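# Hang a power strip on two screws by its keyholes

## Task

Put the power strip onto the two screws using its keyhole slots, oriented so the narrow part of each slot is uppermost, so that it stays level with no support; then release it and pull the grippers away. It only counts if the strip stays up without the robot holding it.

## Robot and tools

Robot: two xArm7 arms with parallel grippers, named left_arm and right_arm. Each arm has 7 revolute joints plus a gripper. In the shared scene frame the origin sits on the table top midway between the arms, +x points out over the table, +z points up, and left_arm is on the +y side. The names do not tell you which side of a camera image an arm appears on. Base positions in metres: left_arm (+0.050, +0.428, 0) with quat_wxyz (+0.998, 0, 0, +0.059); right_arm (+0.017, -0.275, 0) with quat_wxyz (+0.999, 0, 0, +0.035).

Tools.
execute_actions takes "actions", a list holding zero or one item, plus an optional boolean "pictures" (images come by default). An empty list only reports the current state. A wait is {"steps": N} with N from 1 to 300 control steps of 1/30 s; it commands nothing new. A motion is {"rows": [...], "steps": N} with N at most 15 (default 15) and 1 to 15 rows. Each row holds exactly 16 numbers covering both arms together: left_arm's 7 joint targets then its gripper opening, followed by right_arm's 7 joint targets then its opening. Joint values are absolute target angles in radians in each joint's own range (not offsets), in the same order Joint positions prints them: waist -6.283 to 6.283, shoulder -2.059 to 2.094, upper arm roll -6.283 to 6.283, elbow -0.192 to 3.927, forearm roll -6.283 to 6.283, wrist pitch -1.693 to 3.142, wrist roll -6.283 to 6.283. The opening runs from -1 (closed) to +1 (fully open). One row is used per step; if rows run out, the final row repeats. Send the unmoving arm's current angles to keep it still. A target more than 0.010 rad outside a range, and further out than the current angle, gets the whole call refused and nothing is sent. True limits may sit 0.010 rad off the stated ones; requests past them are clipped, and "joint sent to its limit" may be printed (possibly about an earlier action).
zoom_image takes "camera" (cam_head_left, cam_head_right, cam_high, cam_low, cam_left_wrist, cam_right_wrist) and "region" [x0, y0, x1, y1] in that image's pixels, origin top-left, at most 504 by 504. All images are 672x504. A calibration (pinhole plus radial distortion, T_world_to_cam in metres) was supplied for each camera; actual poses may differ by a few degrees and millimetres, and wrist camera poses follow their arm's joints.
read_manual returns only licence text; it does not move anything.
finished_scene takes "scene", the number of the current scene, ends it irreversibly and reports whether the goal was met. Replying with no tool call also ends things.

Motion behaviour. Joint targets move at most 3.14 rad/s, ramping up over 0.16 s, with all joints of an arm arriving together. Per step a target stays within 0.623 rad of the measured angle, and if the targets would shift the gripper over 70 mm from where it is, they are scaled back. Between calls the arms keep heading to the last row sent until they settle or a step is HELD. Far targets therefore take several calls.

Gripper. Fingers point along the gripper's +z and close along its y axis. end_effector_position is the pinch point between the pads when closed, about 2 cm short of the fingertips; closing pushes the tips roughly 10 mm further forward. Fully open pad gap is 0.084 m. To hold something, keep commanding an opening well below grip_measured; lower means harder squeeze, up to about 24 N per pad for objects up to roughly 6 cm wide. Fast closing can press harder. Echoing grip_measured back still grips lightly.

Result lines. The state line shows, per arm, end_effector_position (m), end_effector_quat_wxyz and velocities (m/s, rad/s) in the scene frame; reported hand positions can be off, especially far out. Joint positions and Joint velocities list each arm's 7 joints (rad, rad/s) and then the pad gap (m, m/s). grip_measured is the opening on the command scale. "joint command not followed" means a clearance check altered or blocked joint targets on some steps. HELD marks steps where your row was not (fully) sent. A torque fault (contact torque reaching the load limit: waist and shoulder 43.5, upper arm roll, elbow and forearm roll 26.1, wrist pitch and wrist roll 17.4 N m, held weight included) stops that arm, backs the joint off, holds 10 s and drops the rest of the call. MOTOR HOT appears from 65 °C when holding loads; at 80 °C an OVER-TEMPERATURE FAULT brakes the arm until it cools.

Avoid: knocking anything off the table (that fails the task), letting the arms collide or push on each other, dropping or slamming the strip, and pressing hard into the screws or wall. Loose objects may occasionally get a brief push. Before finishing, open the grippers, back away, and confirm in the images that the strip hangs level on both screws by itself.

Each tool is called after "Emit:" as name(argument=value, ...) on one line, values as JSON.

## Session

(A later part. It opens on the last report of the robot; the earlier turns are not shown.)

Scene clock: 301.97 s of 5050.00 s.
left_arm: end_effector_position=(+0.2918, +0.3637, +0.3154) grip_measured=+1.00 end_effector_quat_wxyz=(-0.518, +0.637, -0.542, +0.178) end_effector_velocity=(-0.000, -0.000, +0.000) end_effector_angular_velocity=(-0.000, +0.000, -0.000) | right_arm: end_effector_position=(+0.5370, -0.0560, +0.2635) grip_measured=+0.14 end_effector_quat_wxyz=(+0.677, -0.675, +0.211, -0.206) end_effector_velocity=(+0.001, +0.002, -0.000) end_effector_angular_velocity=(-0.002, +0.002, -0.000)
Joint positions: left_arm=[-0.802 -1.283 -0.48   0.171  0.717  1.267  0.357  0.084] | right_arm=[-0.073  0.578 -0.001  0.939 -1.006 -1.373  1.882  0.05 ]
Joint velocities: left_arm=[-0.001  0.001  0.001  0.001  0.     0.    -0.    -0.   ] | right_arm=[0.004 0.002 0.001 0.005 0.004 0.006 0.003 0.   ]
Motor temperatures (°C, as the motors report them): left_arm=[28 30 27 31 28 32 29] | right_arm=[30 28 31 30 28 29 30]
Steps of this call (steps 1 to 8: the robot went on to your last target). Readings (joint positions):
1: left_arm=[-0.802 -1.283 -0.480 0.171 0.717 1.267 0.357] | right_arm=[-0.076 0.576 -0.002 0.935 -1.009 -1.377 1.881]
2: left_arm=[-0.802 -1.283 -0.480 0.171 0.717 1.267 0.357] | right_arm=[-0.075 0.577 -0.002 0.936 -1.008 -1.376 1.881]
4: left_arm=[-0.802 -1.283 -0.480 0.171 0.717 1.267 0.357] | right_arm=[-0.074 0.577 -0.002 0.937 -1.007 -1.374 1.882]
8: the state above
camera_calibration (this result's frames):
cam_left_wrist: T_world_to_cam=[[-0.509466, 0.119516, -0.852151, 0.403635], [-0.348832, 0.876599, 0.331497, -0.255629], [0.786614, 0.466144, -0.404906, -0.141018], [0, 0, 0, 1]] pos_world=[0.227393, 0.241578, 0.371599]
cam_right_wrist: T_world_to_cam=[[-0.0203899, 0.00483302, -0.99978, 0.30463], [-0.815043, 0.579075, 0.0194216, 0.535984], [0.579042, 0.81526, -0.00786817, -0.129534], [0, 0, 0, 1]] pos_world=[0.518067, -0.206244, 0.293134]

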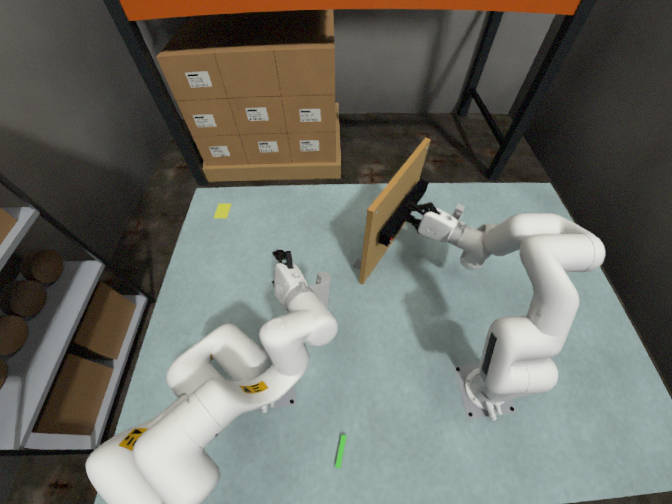

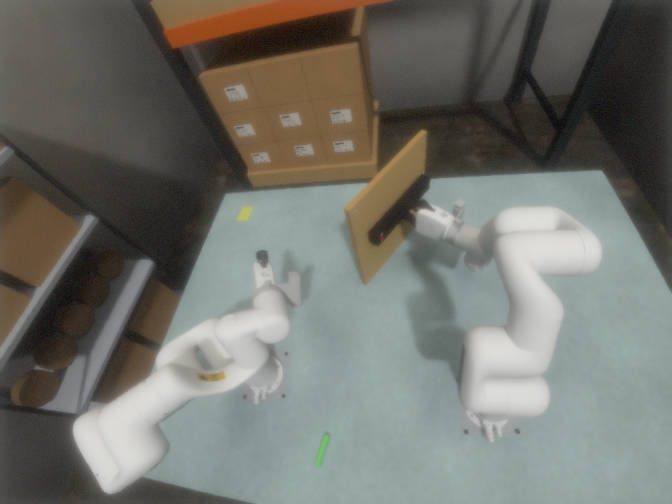

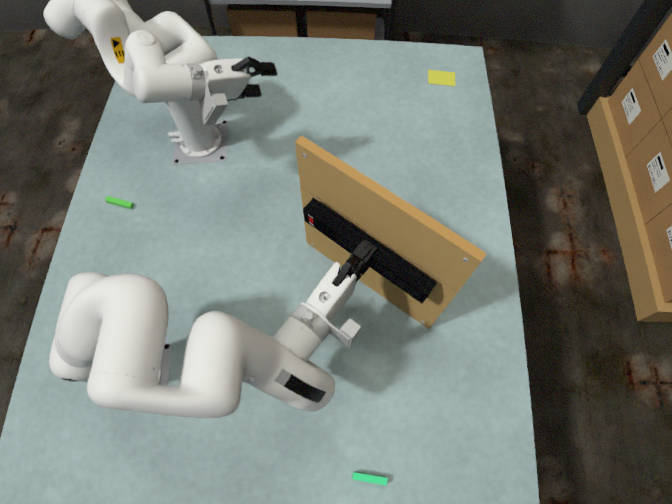

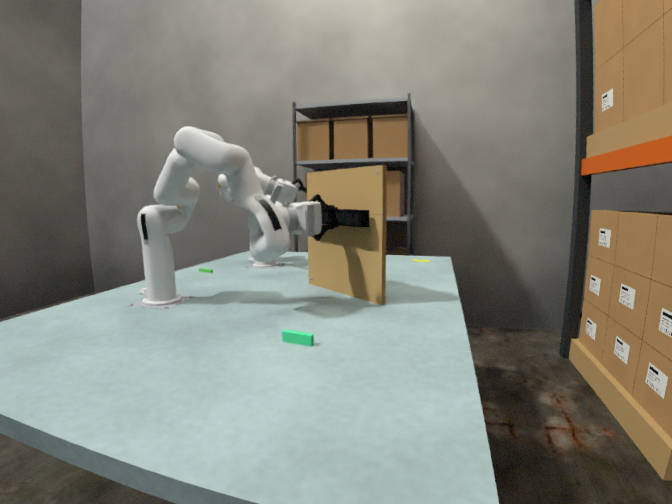

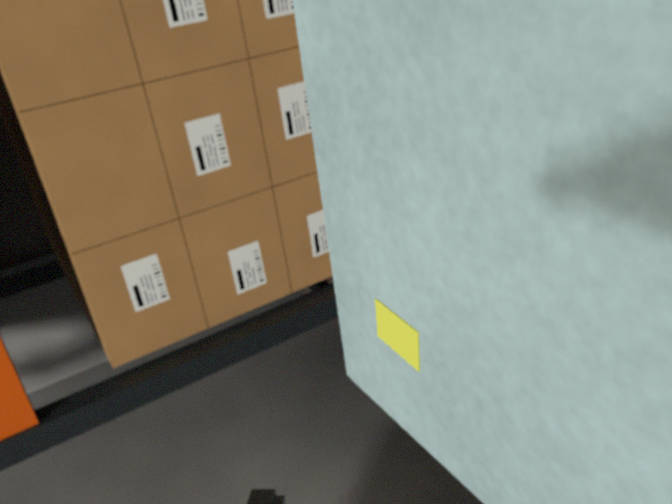

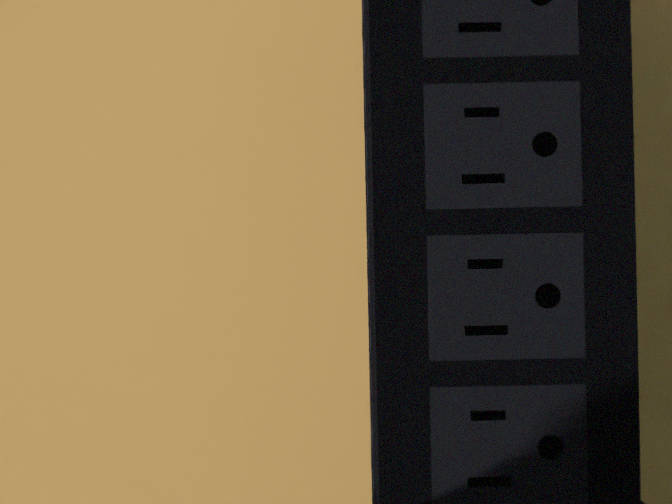

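Emit:
execute_actions(actions=[{"rows":[[-0.802,-1.283,-0.48,0.171,0.717,1.267,0.357,1,-0.115,0.555,0,0.890,-1.0455,-1.3975,1.853,-1]],"steps":15}])

Emit:
zoom_image(camera="cam_high", region=[270, 190, 450, 340])

Emit:
zoom_image(camera="cam_head_left", region=[350, 170, 470, 290])

Scene clock: 315.33 s of 5050.00 s.
left_arm: end_effector_position=(+0.2918, +0.3637, +0.3154) grip_measured=+1.00 end_effector_quat_wxyz=(-0.518, +0.637, -0.542, +0.178) end_effector_velocity=(-0.000, -0.000, +0.001) end_effector_angular_velocity=(-0.000, -0.001, -0.000) | right_arm: end_effector_position=(+0.5241, -0.0708, +0.2632) grip_measured=+0.14 end_effector_quat_wxyz=(+0.675, -0.677, +0.205, -0.209) end_effector_velocity=(+0.002, -0.008, -0.001) end_effector_angular_velocity=(-0.003, -0.001, -0.014)
Joint positions: left_arm=[-0.802 -1.283 -0.48   0.171  0.717  1.267  0.357  0.084] | right_arm=[-0.114  0.555  0.001  0.891 -1.045 -1.397  1.853  0.05 ]
Joint velocities: left_arm=[-0.    -0.    -0.     0.001 -0.     0.     0.    -0.   ] | right_arm=[-0.009 -0.001 -0.008 -0.004 -0.    -0.003 -0.003  0.   ]
Motor temperatures (°C, as the motors report them): left_arm=[28 30 27 31 28 32 29] | right_arm=[30 28 32 30 28 29 30]
Steps of this call (steps 1 to 15: the robot went on to your last target; steps 16 to 90: nothing new was sent; then 9.87 s passed at rest; steps 91 to 105: all 15 steps of this action). Readings (joint positions):
91: left_arm=[-0.802 -1.283 -0.480 0.171 0.717 1.267 0.357] | right_arm=[-0.071 0.578 0.000 0.939 -1.007 -1.373 1.883]
92: left_arm=[-0.802 -1.283 -0.480 0.171 0.717 1.267 0.357] | right_arm=[-0.074 0.577 0.002 0.936 -1.010 -1.374 1.880]
94: left_arm=[-0.802 -1.283 -0.480 0.171 0.717 1.267 0.357] | right_arm=[-0.089 0.566 0.008 0.915 -1.029 -1.384 1.867]
98: left_arm=[-0.802 -1.283 -0.480 0.171 0.717 1.267 0.357] | right_arm=[-0.109 0.557 0.003 0.895 -1.043 -1.394 1.856]
105: the state above
camera_calibration (this result's frames):
cam_left_wrist: T_world_to_cam=[[-0.509466, 0.119516, -0.85215, 0.403635], [-0.348832, 0.876599, 0.331497, -0.255629], [0.786614, 0.466144, -0.404906, -0.141018], [0, 0, 0, 1]] pos_world=[0.227393, 0.241578, 0.371599]
cam_right_wrist: T_world_to_cam=[[-0.00944117, -0.00391235, -0.999948, 0.297814], [-0.817854, 0.5754, 0.00547061, 0.538909], [0.575349, 0.817863, -0.00863219, -0.107662], [0, 0, 0, 1]] pos_world=[0.505504, -0.22087, 0.293921]

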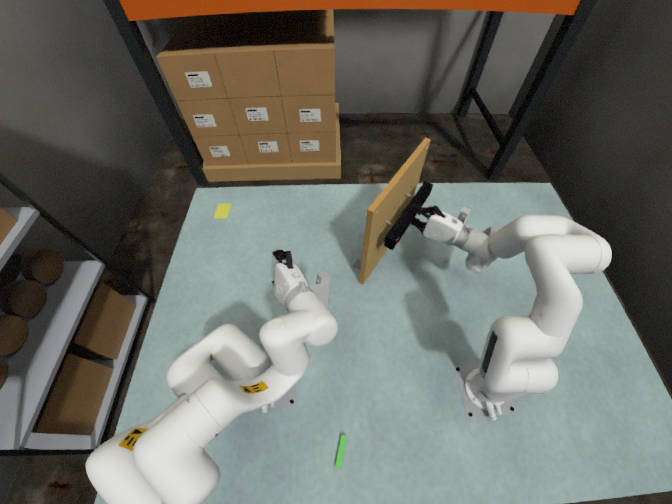

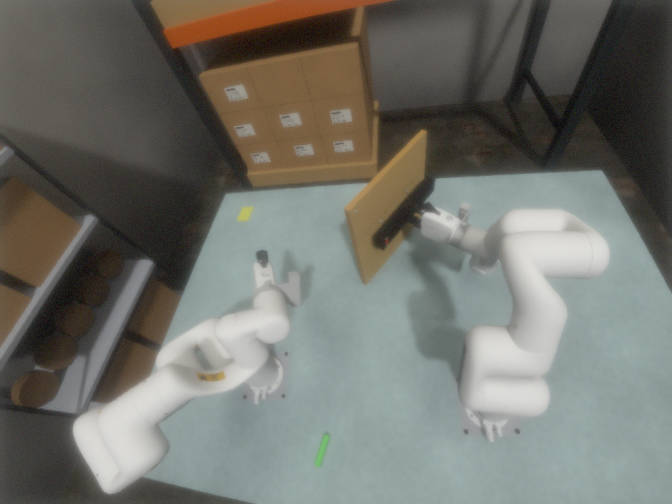

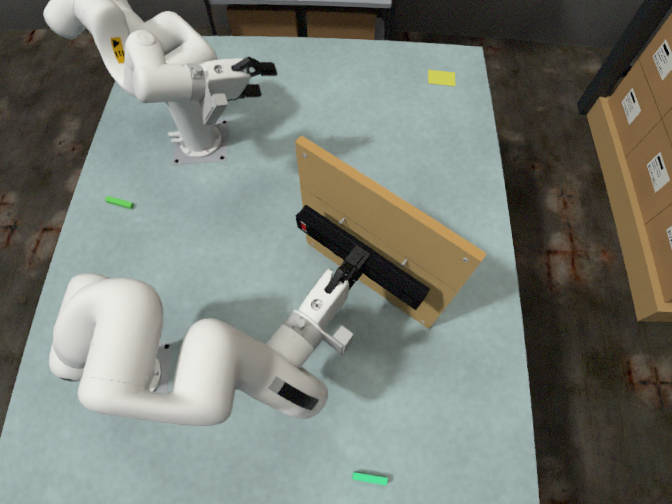

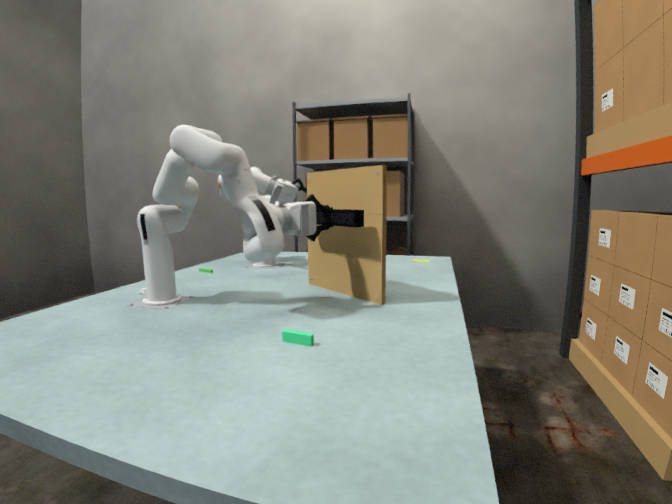

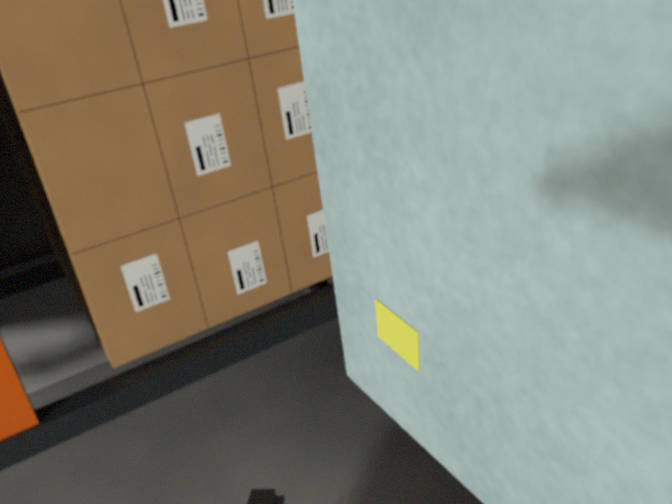

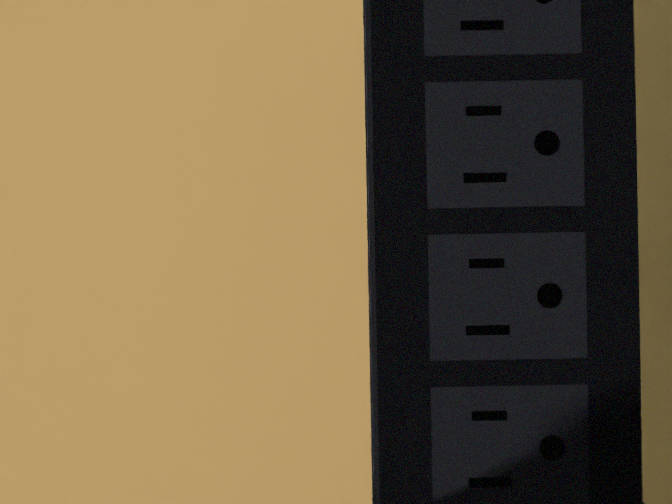

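Region (270, 190, 450, 340) of cam_high's 672x504 image, scaled by 2.800, with more detail than that image has.

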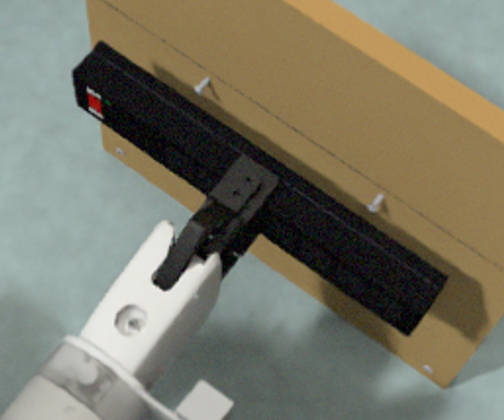

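Region (350, 170, 470, 290) of cam_head_left's 672x504 image, scaled by 4.200, with more detail than that image has.

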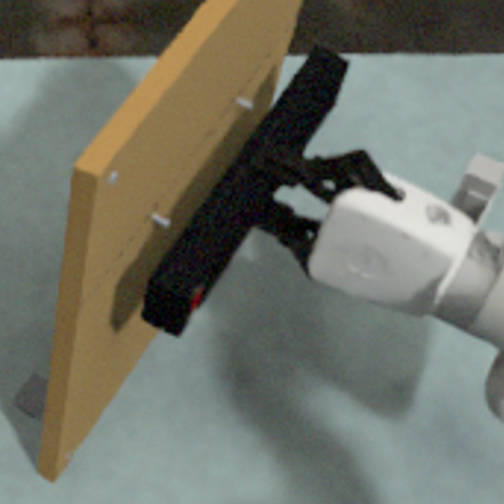

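Emit:
execute_actions(actions=[{"rows":[[-0.802,-1.283,-0.48,0.171,0.717,1.267,0.357,1,-0.113,0.632,0,0.898,-1.038,-1.431,1.79,-1]],"steps":15}])

Emit:
zoom_image(camera="cam_low", region=[300, 190, 400, 250])

Scene clock: 337.47 s of 5050.00 s.
left_arm: end_effector_position=(+0.2918, +0.3637, +0.3154) grip_measured=+1.00 end_effector_quat_wxyz=(-0.518, +0.637, -0.542, +0.178) end_effector_velocity=(-0.000, -0.000, -0.001) end_effector_angular_velocity=(-0.001, +0.002, -0.001) | right_arm: end_effector_position=(+0.5229, -0.0729, +0.2364) grip_measured=+0.14 end_effector_quat_wxyz=(+0.675, -0.678, +0.203, -0.210) end_effector_velocity=(-0.001, +0.000, -0.005) end_effector_angular_velocity=(-0.001, +0.005, +0.001)
Joint positions: left_arm=[-0.802 -1.283 -0.48   0.171  0.717  1.267  0.357  0.084] | right_arm=[-0.113  0.631  0.     0.898 -1.038 -1.431  1.791  0.05 ]
Joint velocities: left_arm=[-0.002  0.     0.001 -0.001 -0.001  0.001  0.    -0.   ] | right_arm=[ 0.001  0.009 -0.    -0.003 -0.    -0.002 -0.006  0.   ]
Motor temperatures (°C, as the motors report them): left_arm=[28 30 27 31 28 32 29] | right_arm=[30 28 32 30 28 29 30]
Steps of this call (steps 1 to 15: the robot went on to your last target; steps 16 to 90: nothing new was sent; then 18.63 s passed at rest; steps 91 to 105: all 15 steps of this action). Readings (joint positions):
91: left_arm=[-0.802 -1.283 -0.480 0.171 0.717 1.267 0.357] | right_arm=[-0.115 0.555 -0.000 0.890 -1.045 -1.398 1.853]
92: left_arm=[-0.802 -1.283 -0.480 0.171 0.717 1.267 0.357] | right_arm=[-0.115 0.558 0.000 0.891 -1.045 -1.400 1.849]
94: left_arm=[-0.802 -1.283 -0.480 0.171 0.717 1.267 0.357] | right_arm=[-0.114 0.586 0.000 0.896 -1.042 -1.414 1.824]
98: left_arm=[-0.802 -1.283 -0.480 0.171 0.717 1.267 0.357] | right_arm=[-0.113 0.627 -0.000 0.895 -1.039 -1.426 1.798]
105: the state above
camera_calibration (this result's frames):
cam_left_wrist: T_world_to_cam=[[-0.509466, 0.119516, -0.85215, 0.403635], [-0.348832, 0.876599, 0.331497, -0.255629], [0.786614, 0.466144, -0.404906, -0.141018], [0, 0, 0, 1]] pos_world=[0.227393, 0.241578, 0.371599]
cam_right_wrist: T_world_to_cam=[[-0.00688548, -0.00729567, -0.99995, 0.269461], [-0.818677, 0.574252, 0.00144751, 0.540607], [0.574212, 0.818646, -0.0099268, -0.104535], [0, 0, 0, 1]] pos_world=[0.504464, -0.222902, 0.267627]

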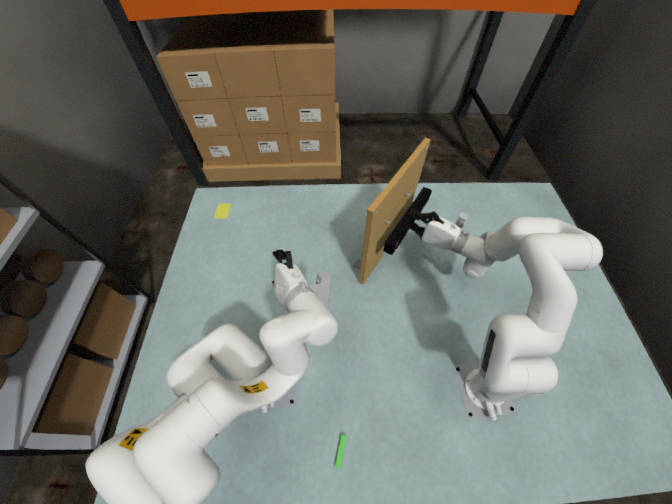

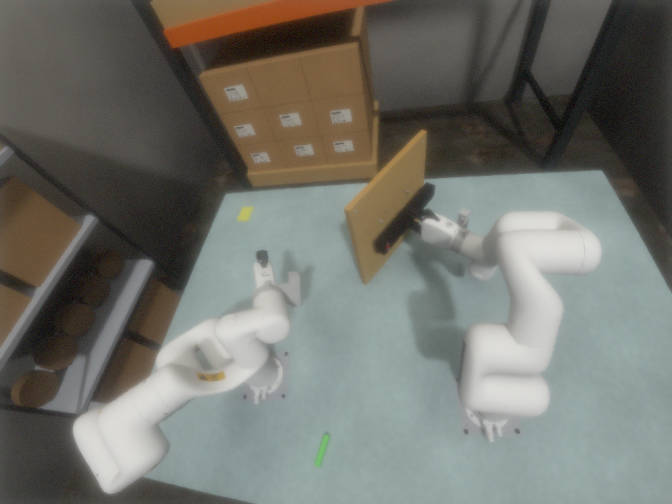

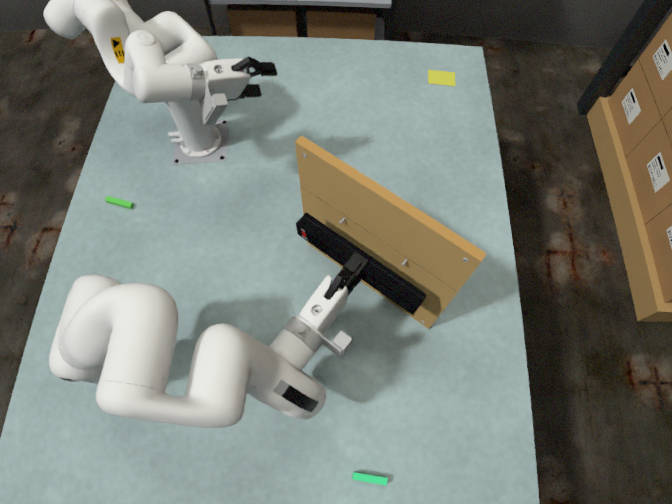

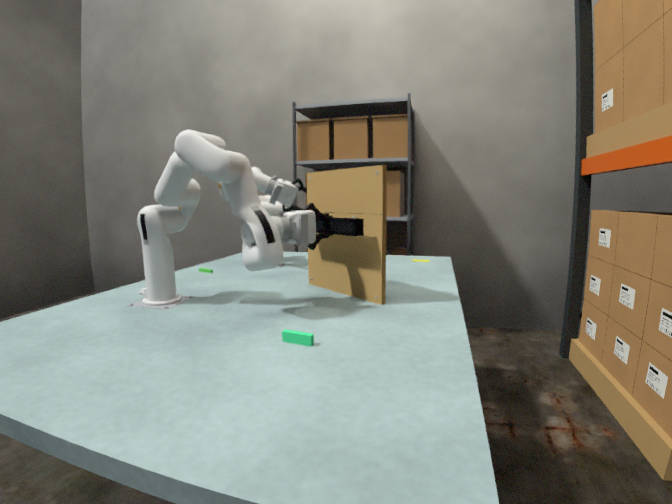

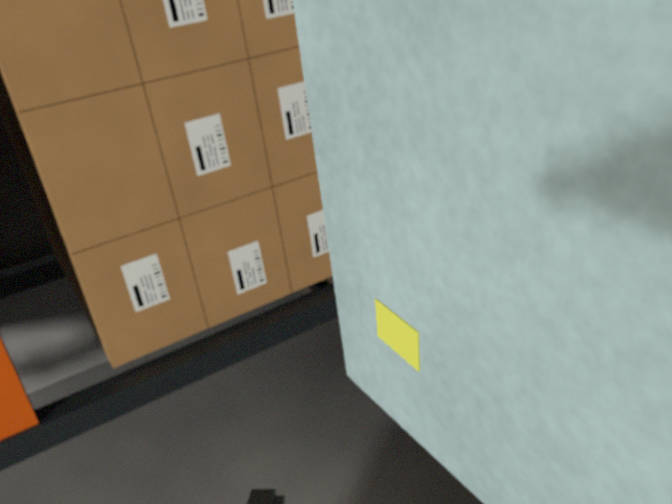

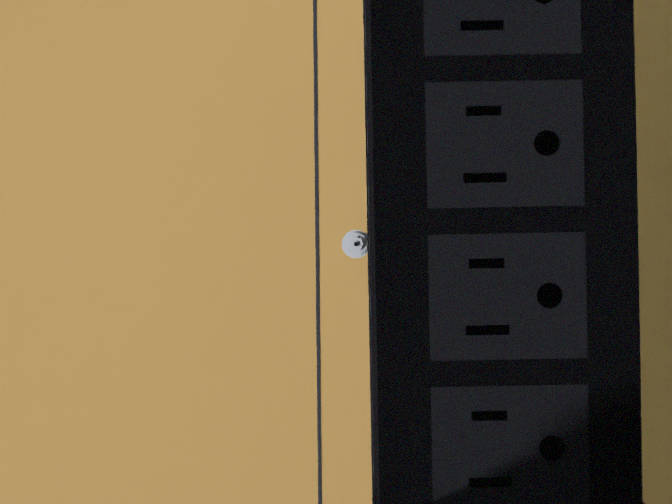

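Region (300, 190, 400, 250) of cam_low's 672x504 image, scaled by 5.040, with more detail than that image has; it fills the top 302 rows of this view, and the rest is white.

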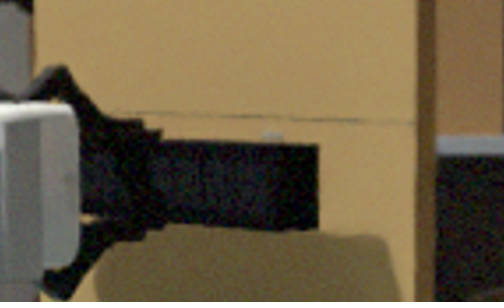

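Emit:
execute_actions(actions=[{"rows":[[-0.802,-1.283,-0.48,0.171,0.717,1.267,0.357,1,-0.115,0.555,0,0.890,-1.0455,-1.3975,1.853,-1],[-0.802,-1.283,-0.48,0.171,0.717,1.267,0.357,1,-0.115,0.555,0,0.890,-1.0455,-1.3975,1.853,-1],[-0.802,-1.283,-0.48,0.171,0.717,1.267,0.357,1,-0.115,0.555,0,0.890,-1.0455,-1.3975,1.853,-1],[-0.802,-1.283,-0.48,0.171,0.717,1.267,0.357,1,-0.115,0.555,0,0.890,-1.0455,-1.3975,1.853,-1],[-0.802,-1.283,-0.48,0.171,0.717,1.267,0.357,1,-0.115,0.555,0,0.890,-1.0455,-1.3975,1.853,-1],[-0.802,-1.283,-0.48,0.171,0.717,1.267,0.357,1,-0.115,0.555,0,0.890,-1.0455,-1.3975,1.853,-1],[-0.802,-1.283,-0.48,0.171,0.717,1.267,0.357,1,-0.115,0.555,0,0.890,-1.0455,-1.3975,1.853,-1],[-0.802,-1.283,-0.48,0.171,0.717,1.267,0.357,1,-0.115,0.555,0,0.890,-1.0455,-1.3975,1.853,-1],[-0.802,-1.283,-0.48,0.171,0.717,1.267,0.357,1,-0.083,0.580,0,0.9425,-1.0185,-1.3746,1.884,-1]],"steps":15}], pictures=false)

Emit:
execute_actions(actions=[{"rows":[[-0.802,-1.283,-0.48,0.171,0.717,1.267,0.357,1,-0.083,0.580,0,0.9425,-1.0185,-1.3746,1.884,-1],[-0.802,-1.283,-0.48,0.171,0.717,1.267,0.357,1,-0.083,0.580,0,0.9425,-1.0185,-1.3746,1.884,-1],[-0.802,-1.283,-0.48,0.171,0.717,1.267,0.357,1,-0.083,0.580,0,0.9425,-1.0185,-1.3746,1.884,-1],[-0.802,-1.283,-0.48,0.171,0.717,1.267,0.357,1,-0.083,0.580,0,0.9425,-1.0185,-1.3746,1.884,-1],[-0.802,-1.283,-0.48,0.171,0.717,1.267,0.357,1,-0.083,0.580,0,0.9425,-1.0185,-1.3746,1.884,-1],[-0.802,-1.283,-0.48,0.171,0.717,1.267,0.357,1,-0.083,0.580,0,0.9425,-1.0185,-1.3746,1.884,-1],[-0.802,-1.283,-0.48,0.171,0.717,1.267,0.357,1,-0.0765,0.5835,0,0.950,-1.0127,-1.371,1.8885,-1],[-0.802,-1.283,-0.48,0.171,0.717,1.267,0.357,1,-0.0765,0.5835,0,0.950,-1.0127,-1.371,1.8885,-1],[-0.802,-1.283,-0.48,0.171,0.717,1.267,0.357,1,-0.070,0.587,0,0.957,-1.007,-1.367,1.893,-1]],"steps":15}])

Emit:
zoom_image(camera="cam_high", region=[270, 190, 450, 340])

Scene clock: 372.23 s of 5050.00 s.
left_arm: end_effector_position=(+0.2918, +0.3637, +0.3154) grip_measured=+1.00 end_effector_quat_wxyz=(-0.518, +0.637, -0.542, +0.178) end_effector_velocity=(+0.000, -0.000, +0.001) end_effector_angular_velocity=(-0.000, -0.001, -0.000) | right_arm: end_effector_position=(+0.5348, -0.0596, +0.2625) grip_measured=+0.14 end_effector_quat_wxyz=(+0.677, -0.676, +0.209, -0.205) end_effector_velocity=(+0.016, +0.028, +0.004) end_effector_angular_velocity=(+0.020, +0.019, +0.015)
Joint positions: left_arm=[-0.802 -1.283 -0.48   0.171  0.717  1.267  0.357  0.084] | right_arm=[-0.086  0.578  0.002  0.935 -1.022 -1.378  1.879  0.05 ]
Joint velocities: left_arm=[ 0.001 -0.    -0.001  0.001  0.001 -0.    -0.     0.   ] | right_arm=[0.059 0.031 0.006 0.082 0.04  0.038 0.06  0.   ]
Motor temperatures (°C, as the motors report them): left_arm=[28 30 27 31 28 32 29] | right_arm=[30 28 32 30 28 29 30]
Steps of this call (steps 1 to 15: the robot went on to your last target; steps 16 to 90: nothing new was sent; then 31.27 s passed at rest; steps 91 to 105: all 15 steps of this action). Readings (joint positions):
91: left_arm=[-0.802 -1.283 -0.480 0.171 0.717 1.267 0.357] | right_arm=[-0.113 0.632 0.000 0.898 -1.038 -1.431 1.790]
92: left_arm=[-0.802 -1.283 -0.480 0.171 0.717 1.267 0.357] | right_arm=[-0.113 0.629 -0.000 0.897 -1.038 -1.429 1.794]
94: left_arm=[-0.802 -1.283 -0.480 0.171 0.717 1.267 0.357] | right_arm=[-0.114 0.601 -0.000 0.892 -1.042 -1.414 1.819]
98: left_arm=[-0.802 -1.283 -0.480 0.171 0.717 1.267 0.357] | right_arm=[-0.115 0.560 0.000 0.893 -1.044 -1.403 1.845]
105: the state above

Scene clock: 372.73 s of 5050.00 s.
left_arm: end_effector_position=(+0.2918, +0.3637, +0.3154) grip_measured=+1.00 end_effector_quat_wxyz=(-0.518, +0.637, -0.542, +0.178) end_effector_velocity=(-0.000, -0.000, +0.001) end_effector_angular_velocity=(-0.001, -0.001, -0.001) | right_arm: end_effector_position=(+0.5403, -0.0562, +0.2630) grip_measured=+0.14 end_effector_quat_wxyz=(+0.677, -0.674, +0.212, -0.205) end_effector_velocity=(+0.007, +0.008, +0.000) end_effector_angular_velocity=(-0.003, +0.005, -0.004)
Joint positions: left_arm=[-0.802 -1.283 -0.48   0.171  0.717  1.267  0.357  0.084] | right_arm=[-0.073  0.586 -0.002  0.954 -1.009 -1.371  1.892  0.05 ]
Joint velocities: left_arm=[-0.    -0.    -0.001  0.001  0.     0.    -0.     0.   ] | right_arm=[0.016 0.008 0.005 0.023 0.018 0.022 0.011 0.   ]
Motor temperatures (°C, as the motors report them): left_arm=[28 30 27 31 28 32 29] | right_arm=[30 28 32 30 28 29 30]
Steps of this call (steps 1 to 15: all 15 steps of this action). Readings (joint positions):
1: left_arm=[-0.802 -1.283 -0.480 0.171 0.717 1.267 0.357] | right_arm=[-0.085 0.579 0.002 0.937 -1.021 -1.377 1.880]
2: left_arm=[-0.802 -1.283 -0.480 0.171 0.717 1.267 0.357] | right_arm=[-0.084 0.579 0.001 0.939 -1.020 -1.376 1.881]
4: left_arm=[-0.802 -1.283 -0.480 0.171 0.717 1.267 0.357] | right_arm=[-0.084 0.580 -0.000 0.941 -1.019 -1.375 1.883]
8: left_arm=[-0.802 -1.283 -0.480 0.171 0.717 1.267 0.357] | right_arm=[-0.082 0.581 -0.001 0.943 -1.018 -1.374 1.885]
15: the state above
camera_calibration (this result's frames):
cam_left_wrist: T_world_to_cam=[[-0.509466, 0.119516, -0.85215, 0.403635], [-0.348832, 0.876599, 0.331497, -0.255629], [0.786614, 0.466144, -0.404907, -0.141018], [0, 0, 0, 1]] pos_world=[0.227393, 0.241578, 0.371599]
cam_right_wrist: T_world_to_cam=[[-0.022764, 0.00671757, -0.999718, 0.305573], [-0.815231, 0.5787, 0.0224517, 0.538077], [0.578688, 0.815513, -0.00769719, -0.131168], [0, 0, 0, 1]] pos_world=[0.521519, -0.206469, 0.292396]

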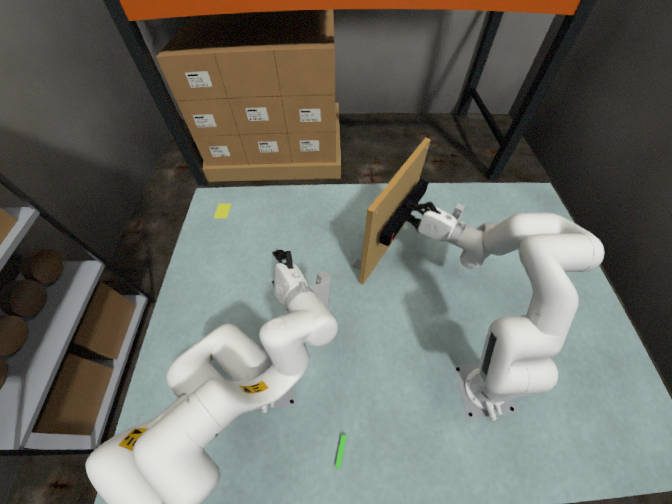

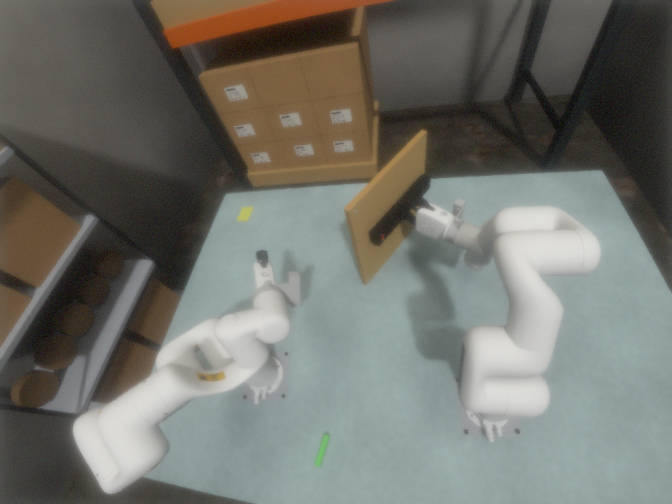

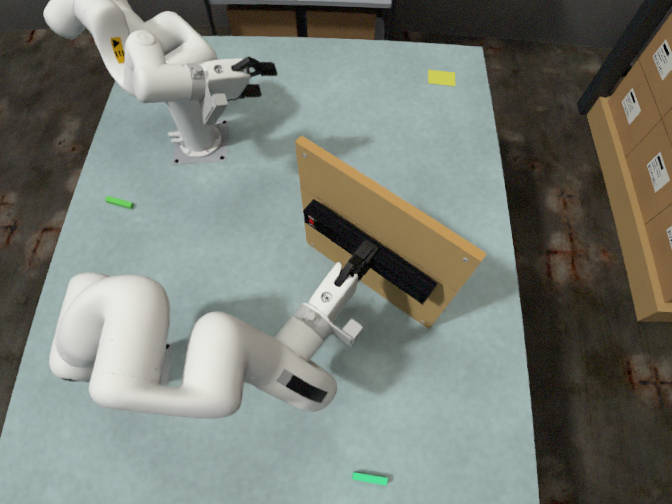

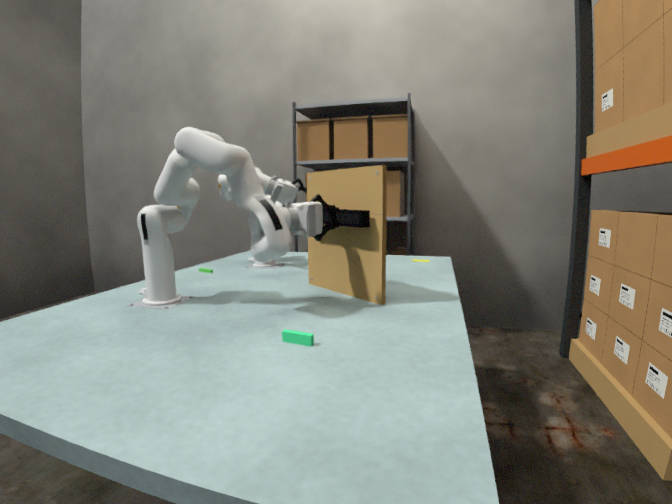

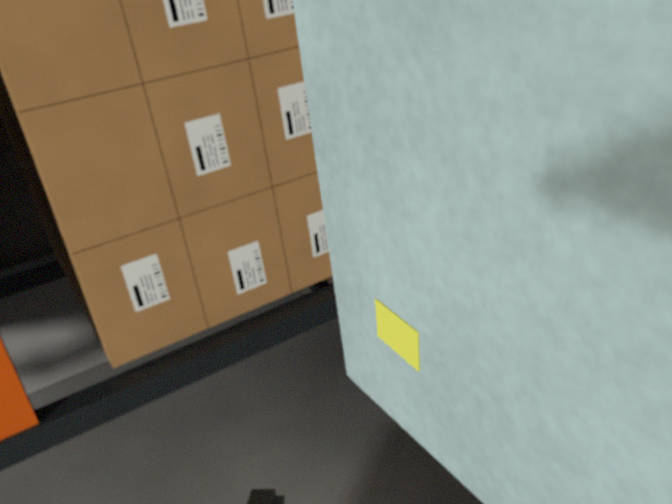

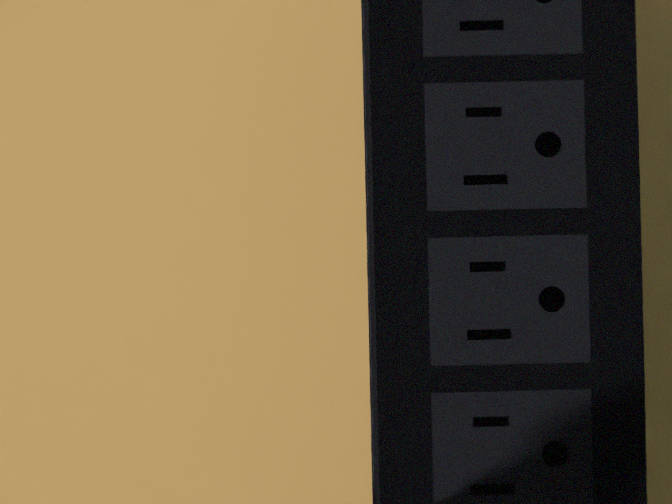

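Region (270, 190, 450, 340) of cam_high's 672x504 image, scaled by 2.800, with more detail than that image has.

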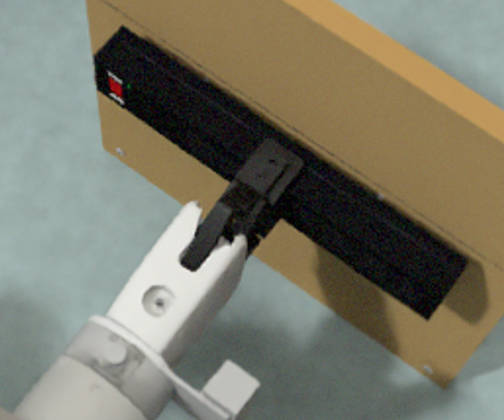

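Emit:
execute_actions(actions=[{"rows":[[-0.802,-1.283,-0.48,0.171,0.717,1.267,0.357,1,-0.068,0.588,0,0.959,-1.005,-1.366,1.882,-1],[-0.802,-1.283,-0.48,0.171,0.717,1.267,0.357,1,-0.068,0.588,0,0.959,-1.005,-1.366,1.882,-1],[-0.802,-1.283,-0.48,0.171,0.717,1.267,0.357,1,-0.068,0.588,0,0.959,-1.005,-1.366,1.882,-1],[-0.802,-1.283,-0.48,0.171,0.717,1.267,0.357,1,-0.068,0.588,0,0.959,-1.005,-1.366,1.882,-1],[-0.802,-1.283,-0.48,0.171,0.717,1.267,0.357,1,-0.065,0.5856,0,0.954,-1.0017,-1.3664,1.880,-1],[-0.802,-1.283,-0.48,0.171,0.717,1.267,0.357,1,-0.065,0.5856,0,0.954,-1.0017,-1.3664,1.880,-1],[-0.802,-1.283,-0.48,0.171,0.717,1.267,0.357,1,-0.065,0.5856,0,0.954,-1.0017,-1.3664,1.880,-1],[-0.802,-1.283,-0.48,0.171,0.717,1.267,0.357,1,-0.062,0.5832,0,0.949,-0.9983,-1.3668,1.8785,-1],[-0.802,-1.283,-0.48,0.171,0.717,1.267,0.357,1,-0.062,0.5832,0,0.949,-0.9983,-1.3668,1.8785,-1],[-0.802,-1.283,-0.48,0.171,0.717,1.267,0.357,1,-0.062,0.5832,0,0.949,-0.9983,-1.3668,1.8785,-1],[-0.802,-1.283,-0.48,0.171,0.717,1.267,0.357,1,-0.059,0.5808,0,0.944,-0.995,-1.3672,1.877,-1],[-0.802,-1.283,-0.48,0.171,0.717,1.267,0.357,1,-0.059,0.5808,0,0.944,-0.995,-1.3672,1.877,-1],[-0.802,-1.283,-0.48,0.171,0.717,1.267,0.357,1,-0.059,0.5808,0,0.944,-0.995,-1.3672,1.877,-1],[-0.802,-1.283,-0.48,0.171,0.717,1.267,0.357,1,-0.0556,0.5783,0,0.939,-0.9916,-1.3677,1.875,-1]],"steps":15}], pictures=false)

Emit:
execute_actions(actions=[{"steps":8}])

Emit:
zoom_image(camera="cam_high", region=[270, 190, 450, 340])

Scene clock: 391.47 s of 5050.00 s.
left_arm: end_effector_position=(+0.2918, +0.3637, +0.3154) grip_measured=+1.00 end_effector_quat_wxyz=(-0.518, +0.637, -0.542, +0.178) end_effector_velocity=(+0.000, +0.000, -0.000) end_effector_angular_velocity=(+0.001, +0.001, +0.001) | right_arm: end_effector_position=(+0.5385, -0.0499, +0.2636) grip_measured=+0.14 end_effector_quat_wxyz=(+0.676, -0.675, +0.209, -0.208) end_effector_velocity=(-0.011, +0.016, +0.012) end_effector_angular_velocity=(+0.014, -0.024, +0.009)
Joint positions: left_arm=[-0.802 -1.283 -0.48   0.171  0.717  1.267  0.357  0.084] | right_arm=[-0.059  0.581  0.     0.946 -0.995 -1.366  1.877  0.05 ]
Joint velocities: left_arm=[ 0.001  0.     0.    -0.001  0.     0.     0.    -0.   ] | right_arm=[ 0.042 -0.033  0.001 -0.039  0.041 -0.018 -0.026  0.003]
Motor temperatures (°C, as the motors report them): left_arm=[28 30 27 31 28 32 29] | right_arm=[30 28 32 30 28 29 30]
Steps of this call (steps 1 to 15: the robot went on to your last target; steps 16 to 90: nothing new was sent; then 15.23 s passed at rest; steps 91 to 105: all 15 steps of this action). Readings (joint positions):
91: left_arm=[-0.802 -1.283 -0.480 0.171 0.717 1.267 0.357] | right_arm=[-0.069 0.587 0.001 0.957 -1.007 -1.367 1.893]
92: left_arm=[-0.802 -1.283 -0.480 0.171 0.717 1.267 0.357] | right_arm=[-0.069 0.587 0.001 0.957 -1.007 -1.367 1.891]
94: left_arm=[-0.802 -1.283 -0.480 0.171 0.717 1.267 0.357] | right_arm=[-0.069 0.588 0.000 0.957 -1.006 -1.367 1.886]
98: left_arm=[-0.802 -1.283 -0.480 0.171 0.717 1.267 0.357] | right_arm=[-0.067 0.587 -0.001 0.955 -1.003 -1.367 1.882]
105: the state above

Scene clock: 391.73 s of 5050.00 s.
left_arm: end_effector_position=(+0.2918, +0.3637, +0.3154) grip_measured=+1.00 end_effector_quat_wxyz=(-0.518, +0.637, -0.542, +0.178) end_effector_velocity=(+0.000, +0.000, -0.000) end_effector_angular_velocity=(+0.000, +0.000, +0.000) | right_arm: end_effector_position=(+0.5375, -0.0492, +0.2641) grip_measured=+0.14 end_effector_quat_wxyz=(+0.676, -0.675, +0.209, -0.208) end_effector_velocity=(-0.001, +0.001, -0.000) end_effector_angular_velocity=(+0.001, +0.001, +0.001)
Joint positions: left_arm=[-0.802 -1.283 -0.48   0.171  0.717  1.267  0.357  0.084] | right_arm=[-0.056  0.578 -0.001  0.941 -0.991 -1.367  1.875  0.05 ]
Joint velocities: left_arm=[ 0.    -0.    -0.001 -0.001 -0.001 -0.001 -0.    -0.   ] | right_arm=[ 0.001 -0.002  0.    -0.003  0.001 -0.     0.    -0.   ]
Motor temperatures (°C, as the motors report them): left_arm=[28 30 27 31 28 32 29] | right_arm=[30 28 32 30 28 29 30]
Steps of this call (steps 1 to 8: the robot went on to your last target). Readings (joint positions):
1: left_arm=[-0.802 -1.283 -0.480 0.171 0.717 1.267 0.357] | right_arm=[-0.058 0.580 -0.000 0.944 -0.993 -1.367 1.876]
2: left_arm=[-0.802 -1.283 -0.480 0.171 0.717 1.267 0.357] | right_arm=[-0.058 0.579 -0.000 0.943 -0.992 -1.367 1.876]
4: left_arm=[-0.802 -1.283 -0.480 0.171 0.717 1.267 0.357] | right_arm=[-0.057 0.578 -0.001 0.942 -0.991 -1.367 1.875]
8: the state above
camera_calibration (this result's frames):
cam_left_wrist: T_world_to_cam=[[-0.509466, 0.119516, -0.852151, 0.403635], [-0.348832, 0.876599, 0.331497, -0.255629], [0.786614, 0.466144, -0.404906, -0.141018], [0, 0, 0, 1]] pos_world=[0.227393, 0.241578, 0.371599]
cam_right_wrist: T_world_to_cam=[[-0.0150932, 0.00216062, -0.999884, 0.302235], [-0.815585, 0.578479, 0.0135612, 0.534261], [0.578441, 0.815694, -0.00696891, -0.135273], [0, 0, 0, 1]] pos_world=[0.518544, -0.19937, 0.294012]

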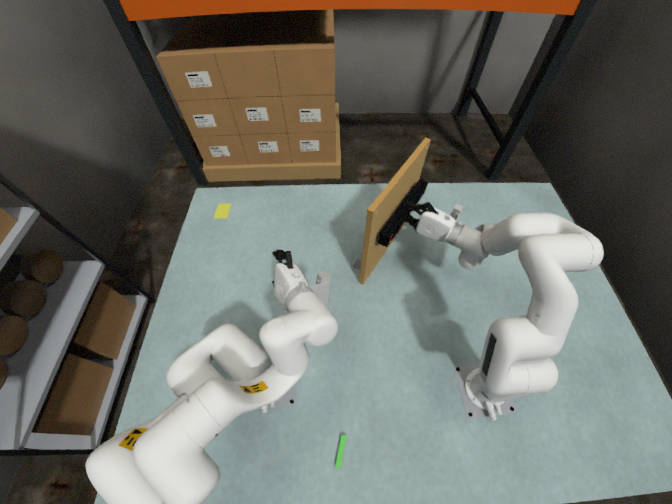

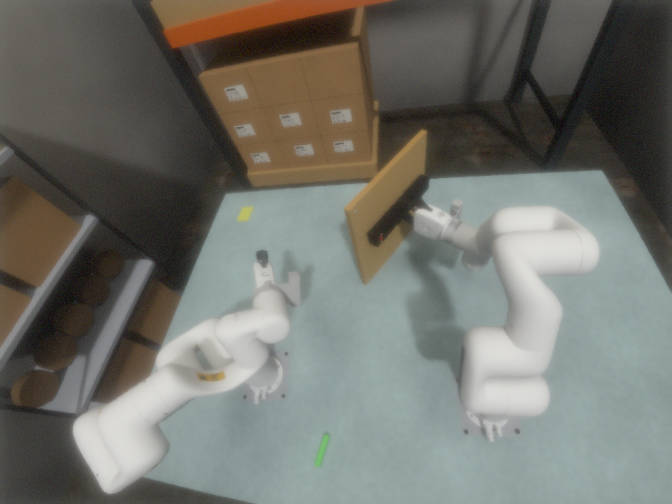

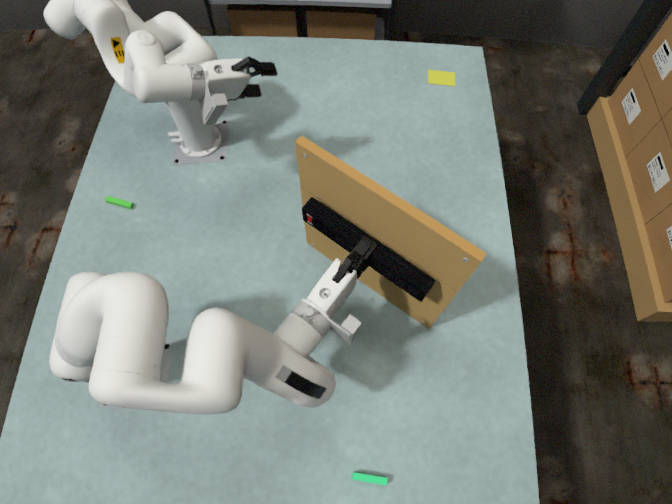

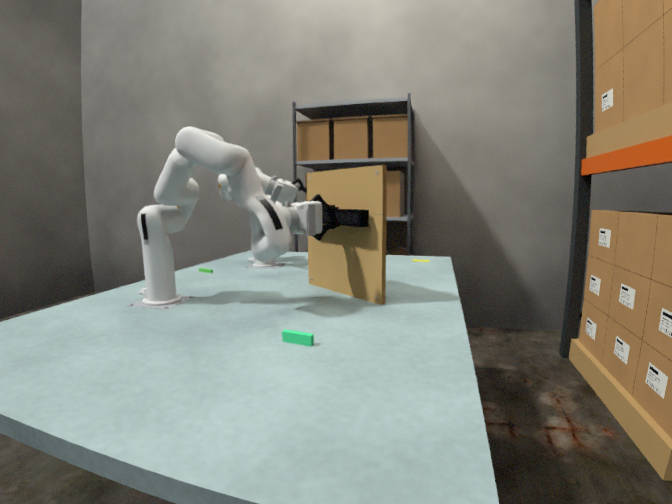

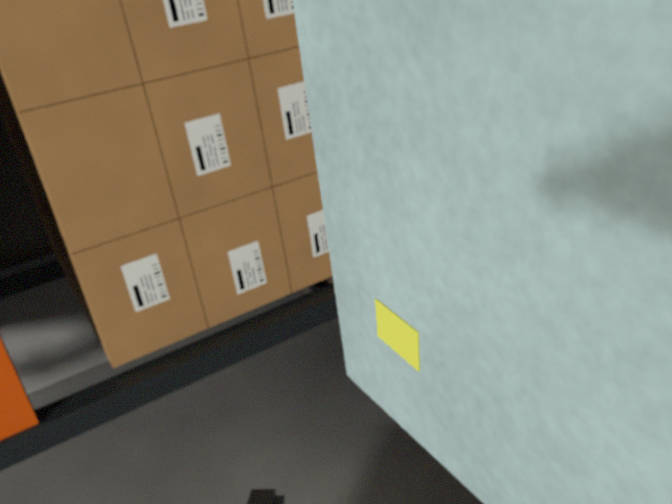

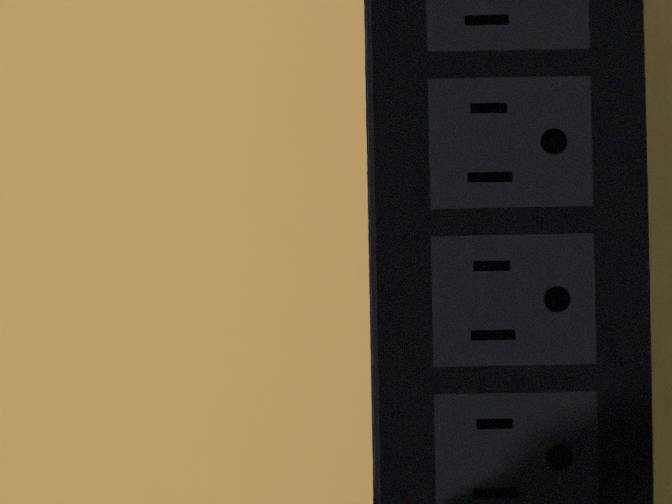

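Region (270, 190, 450, 340) of cam_high's 672x504 image, scaled by 2.800, with more detail than that image has.

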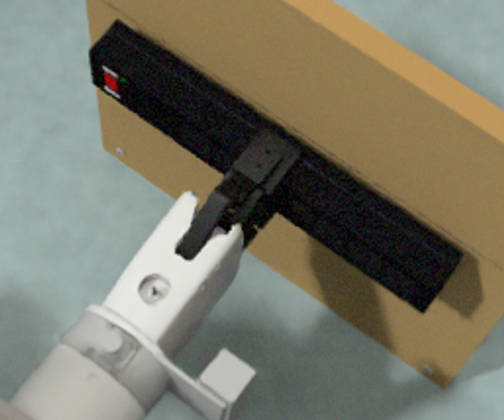

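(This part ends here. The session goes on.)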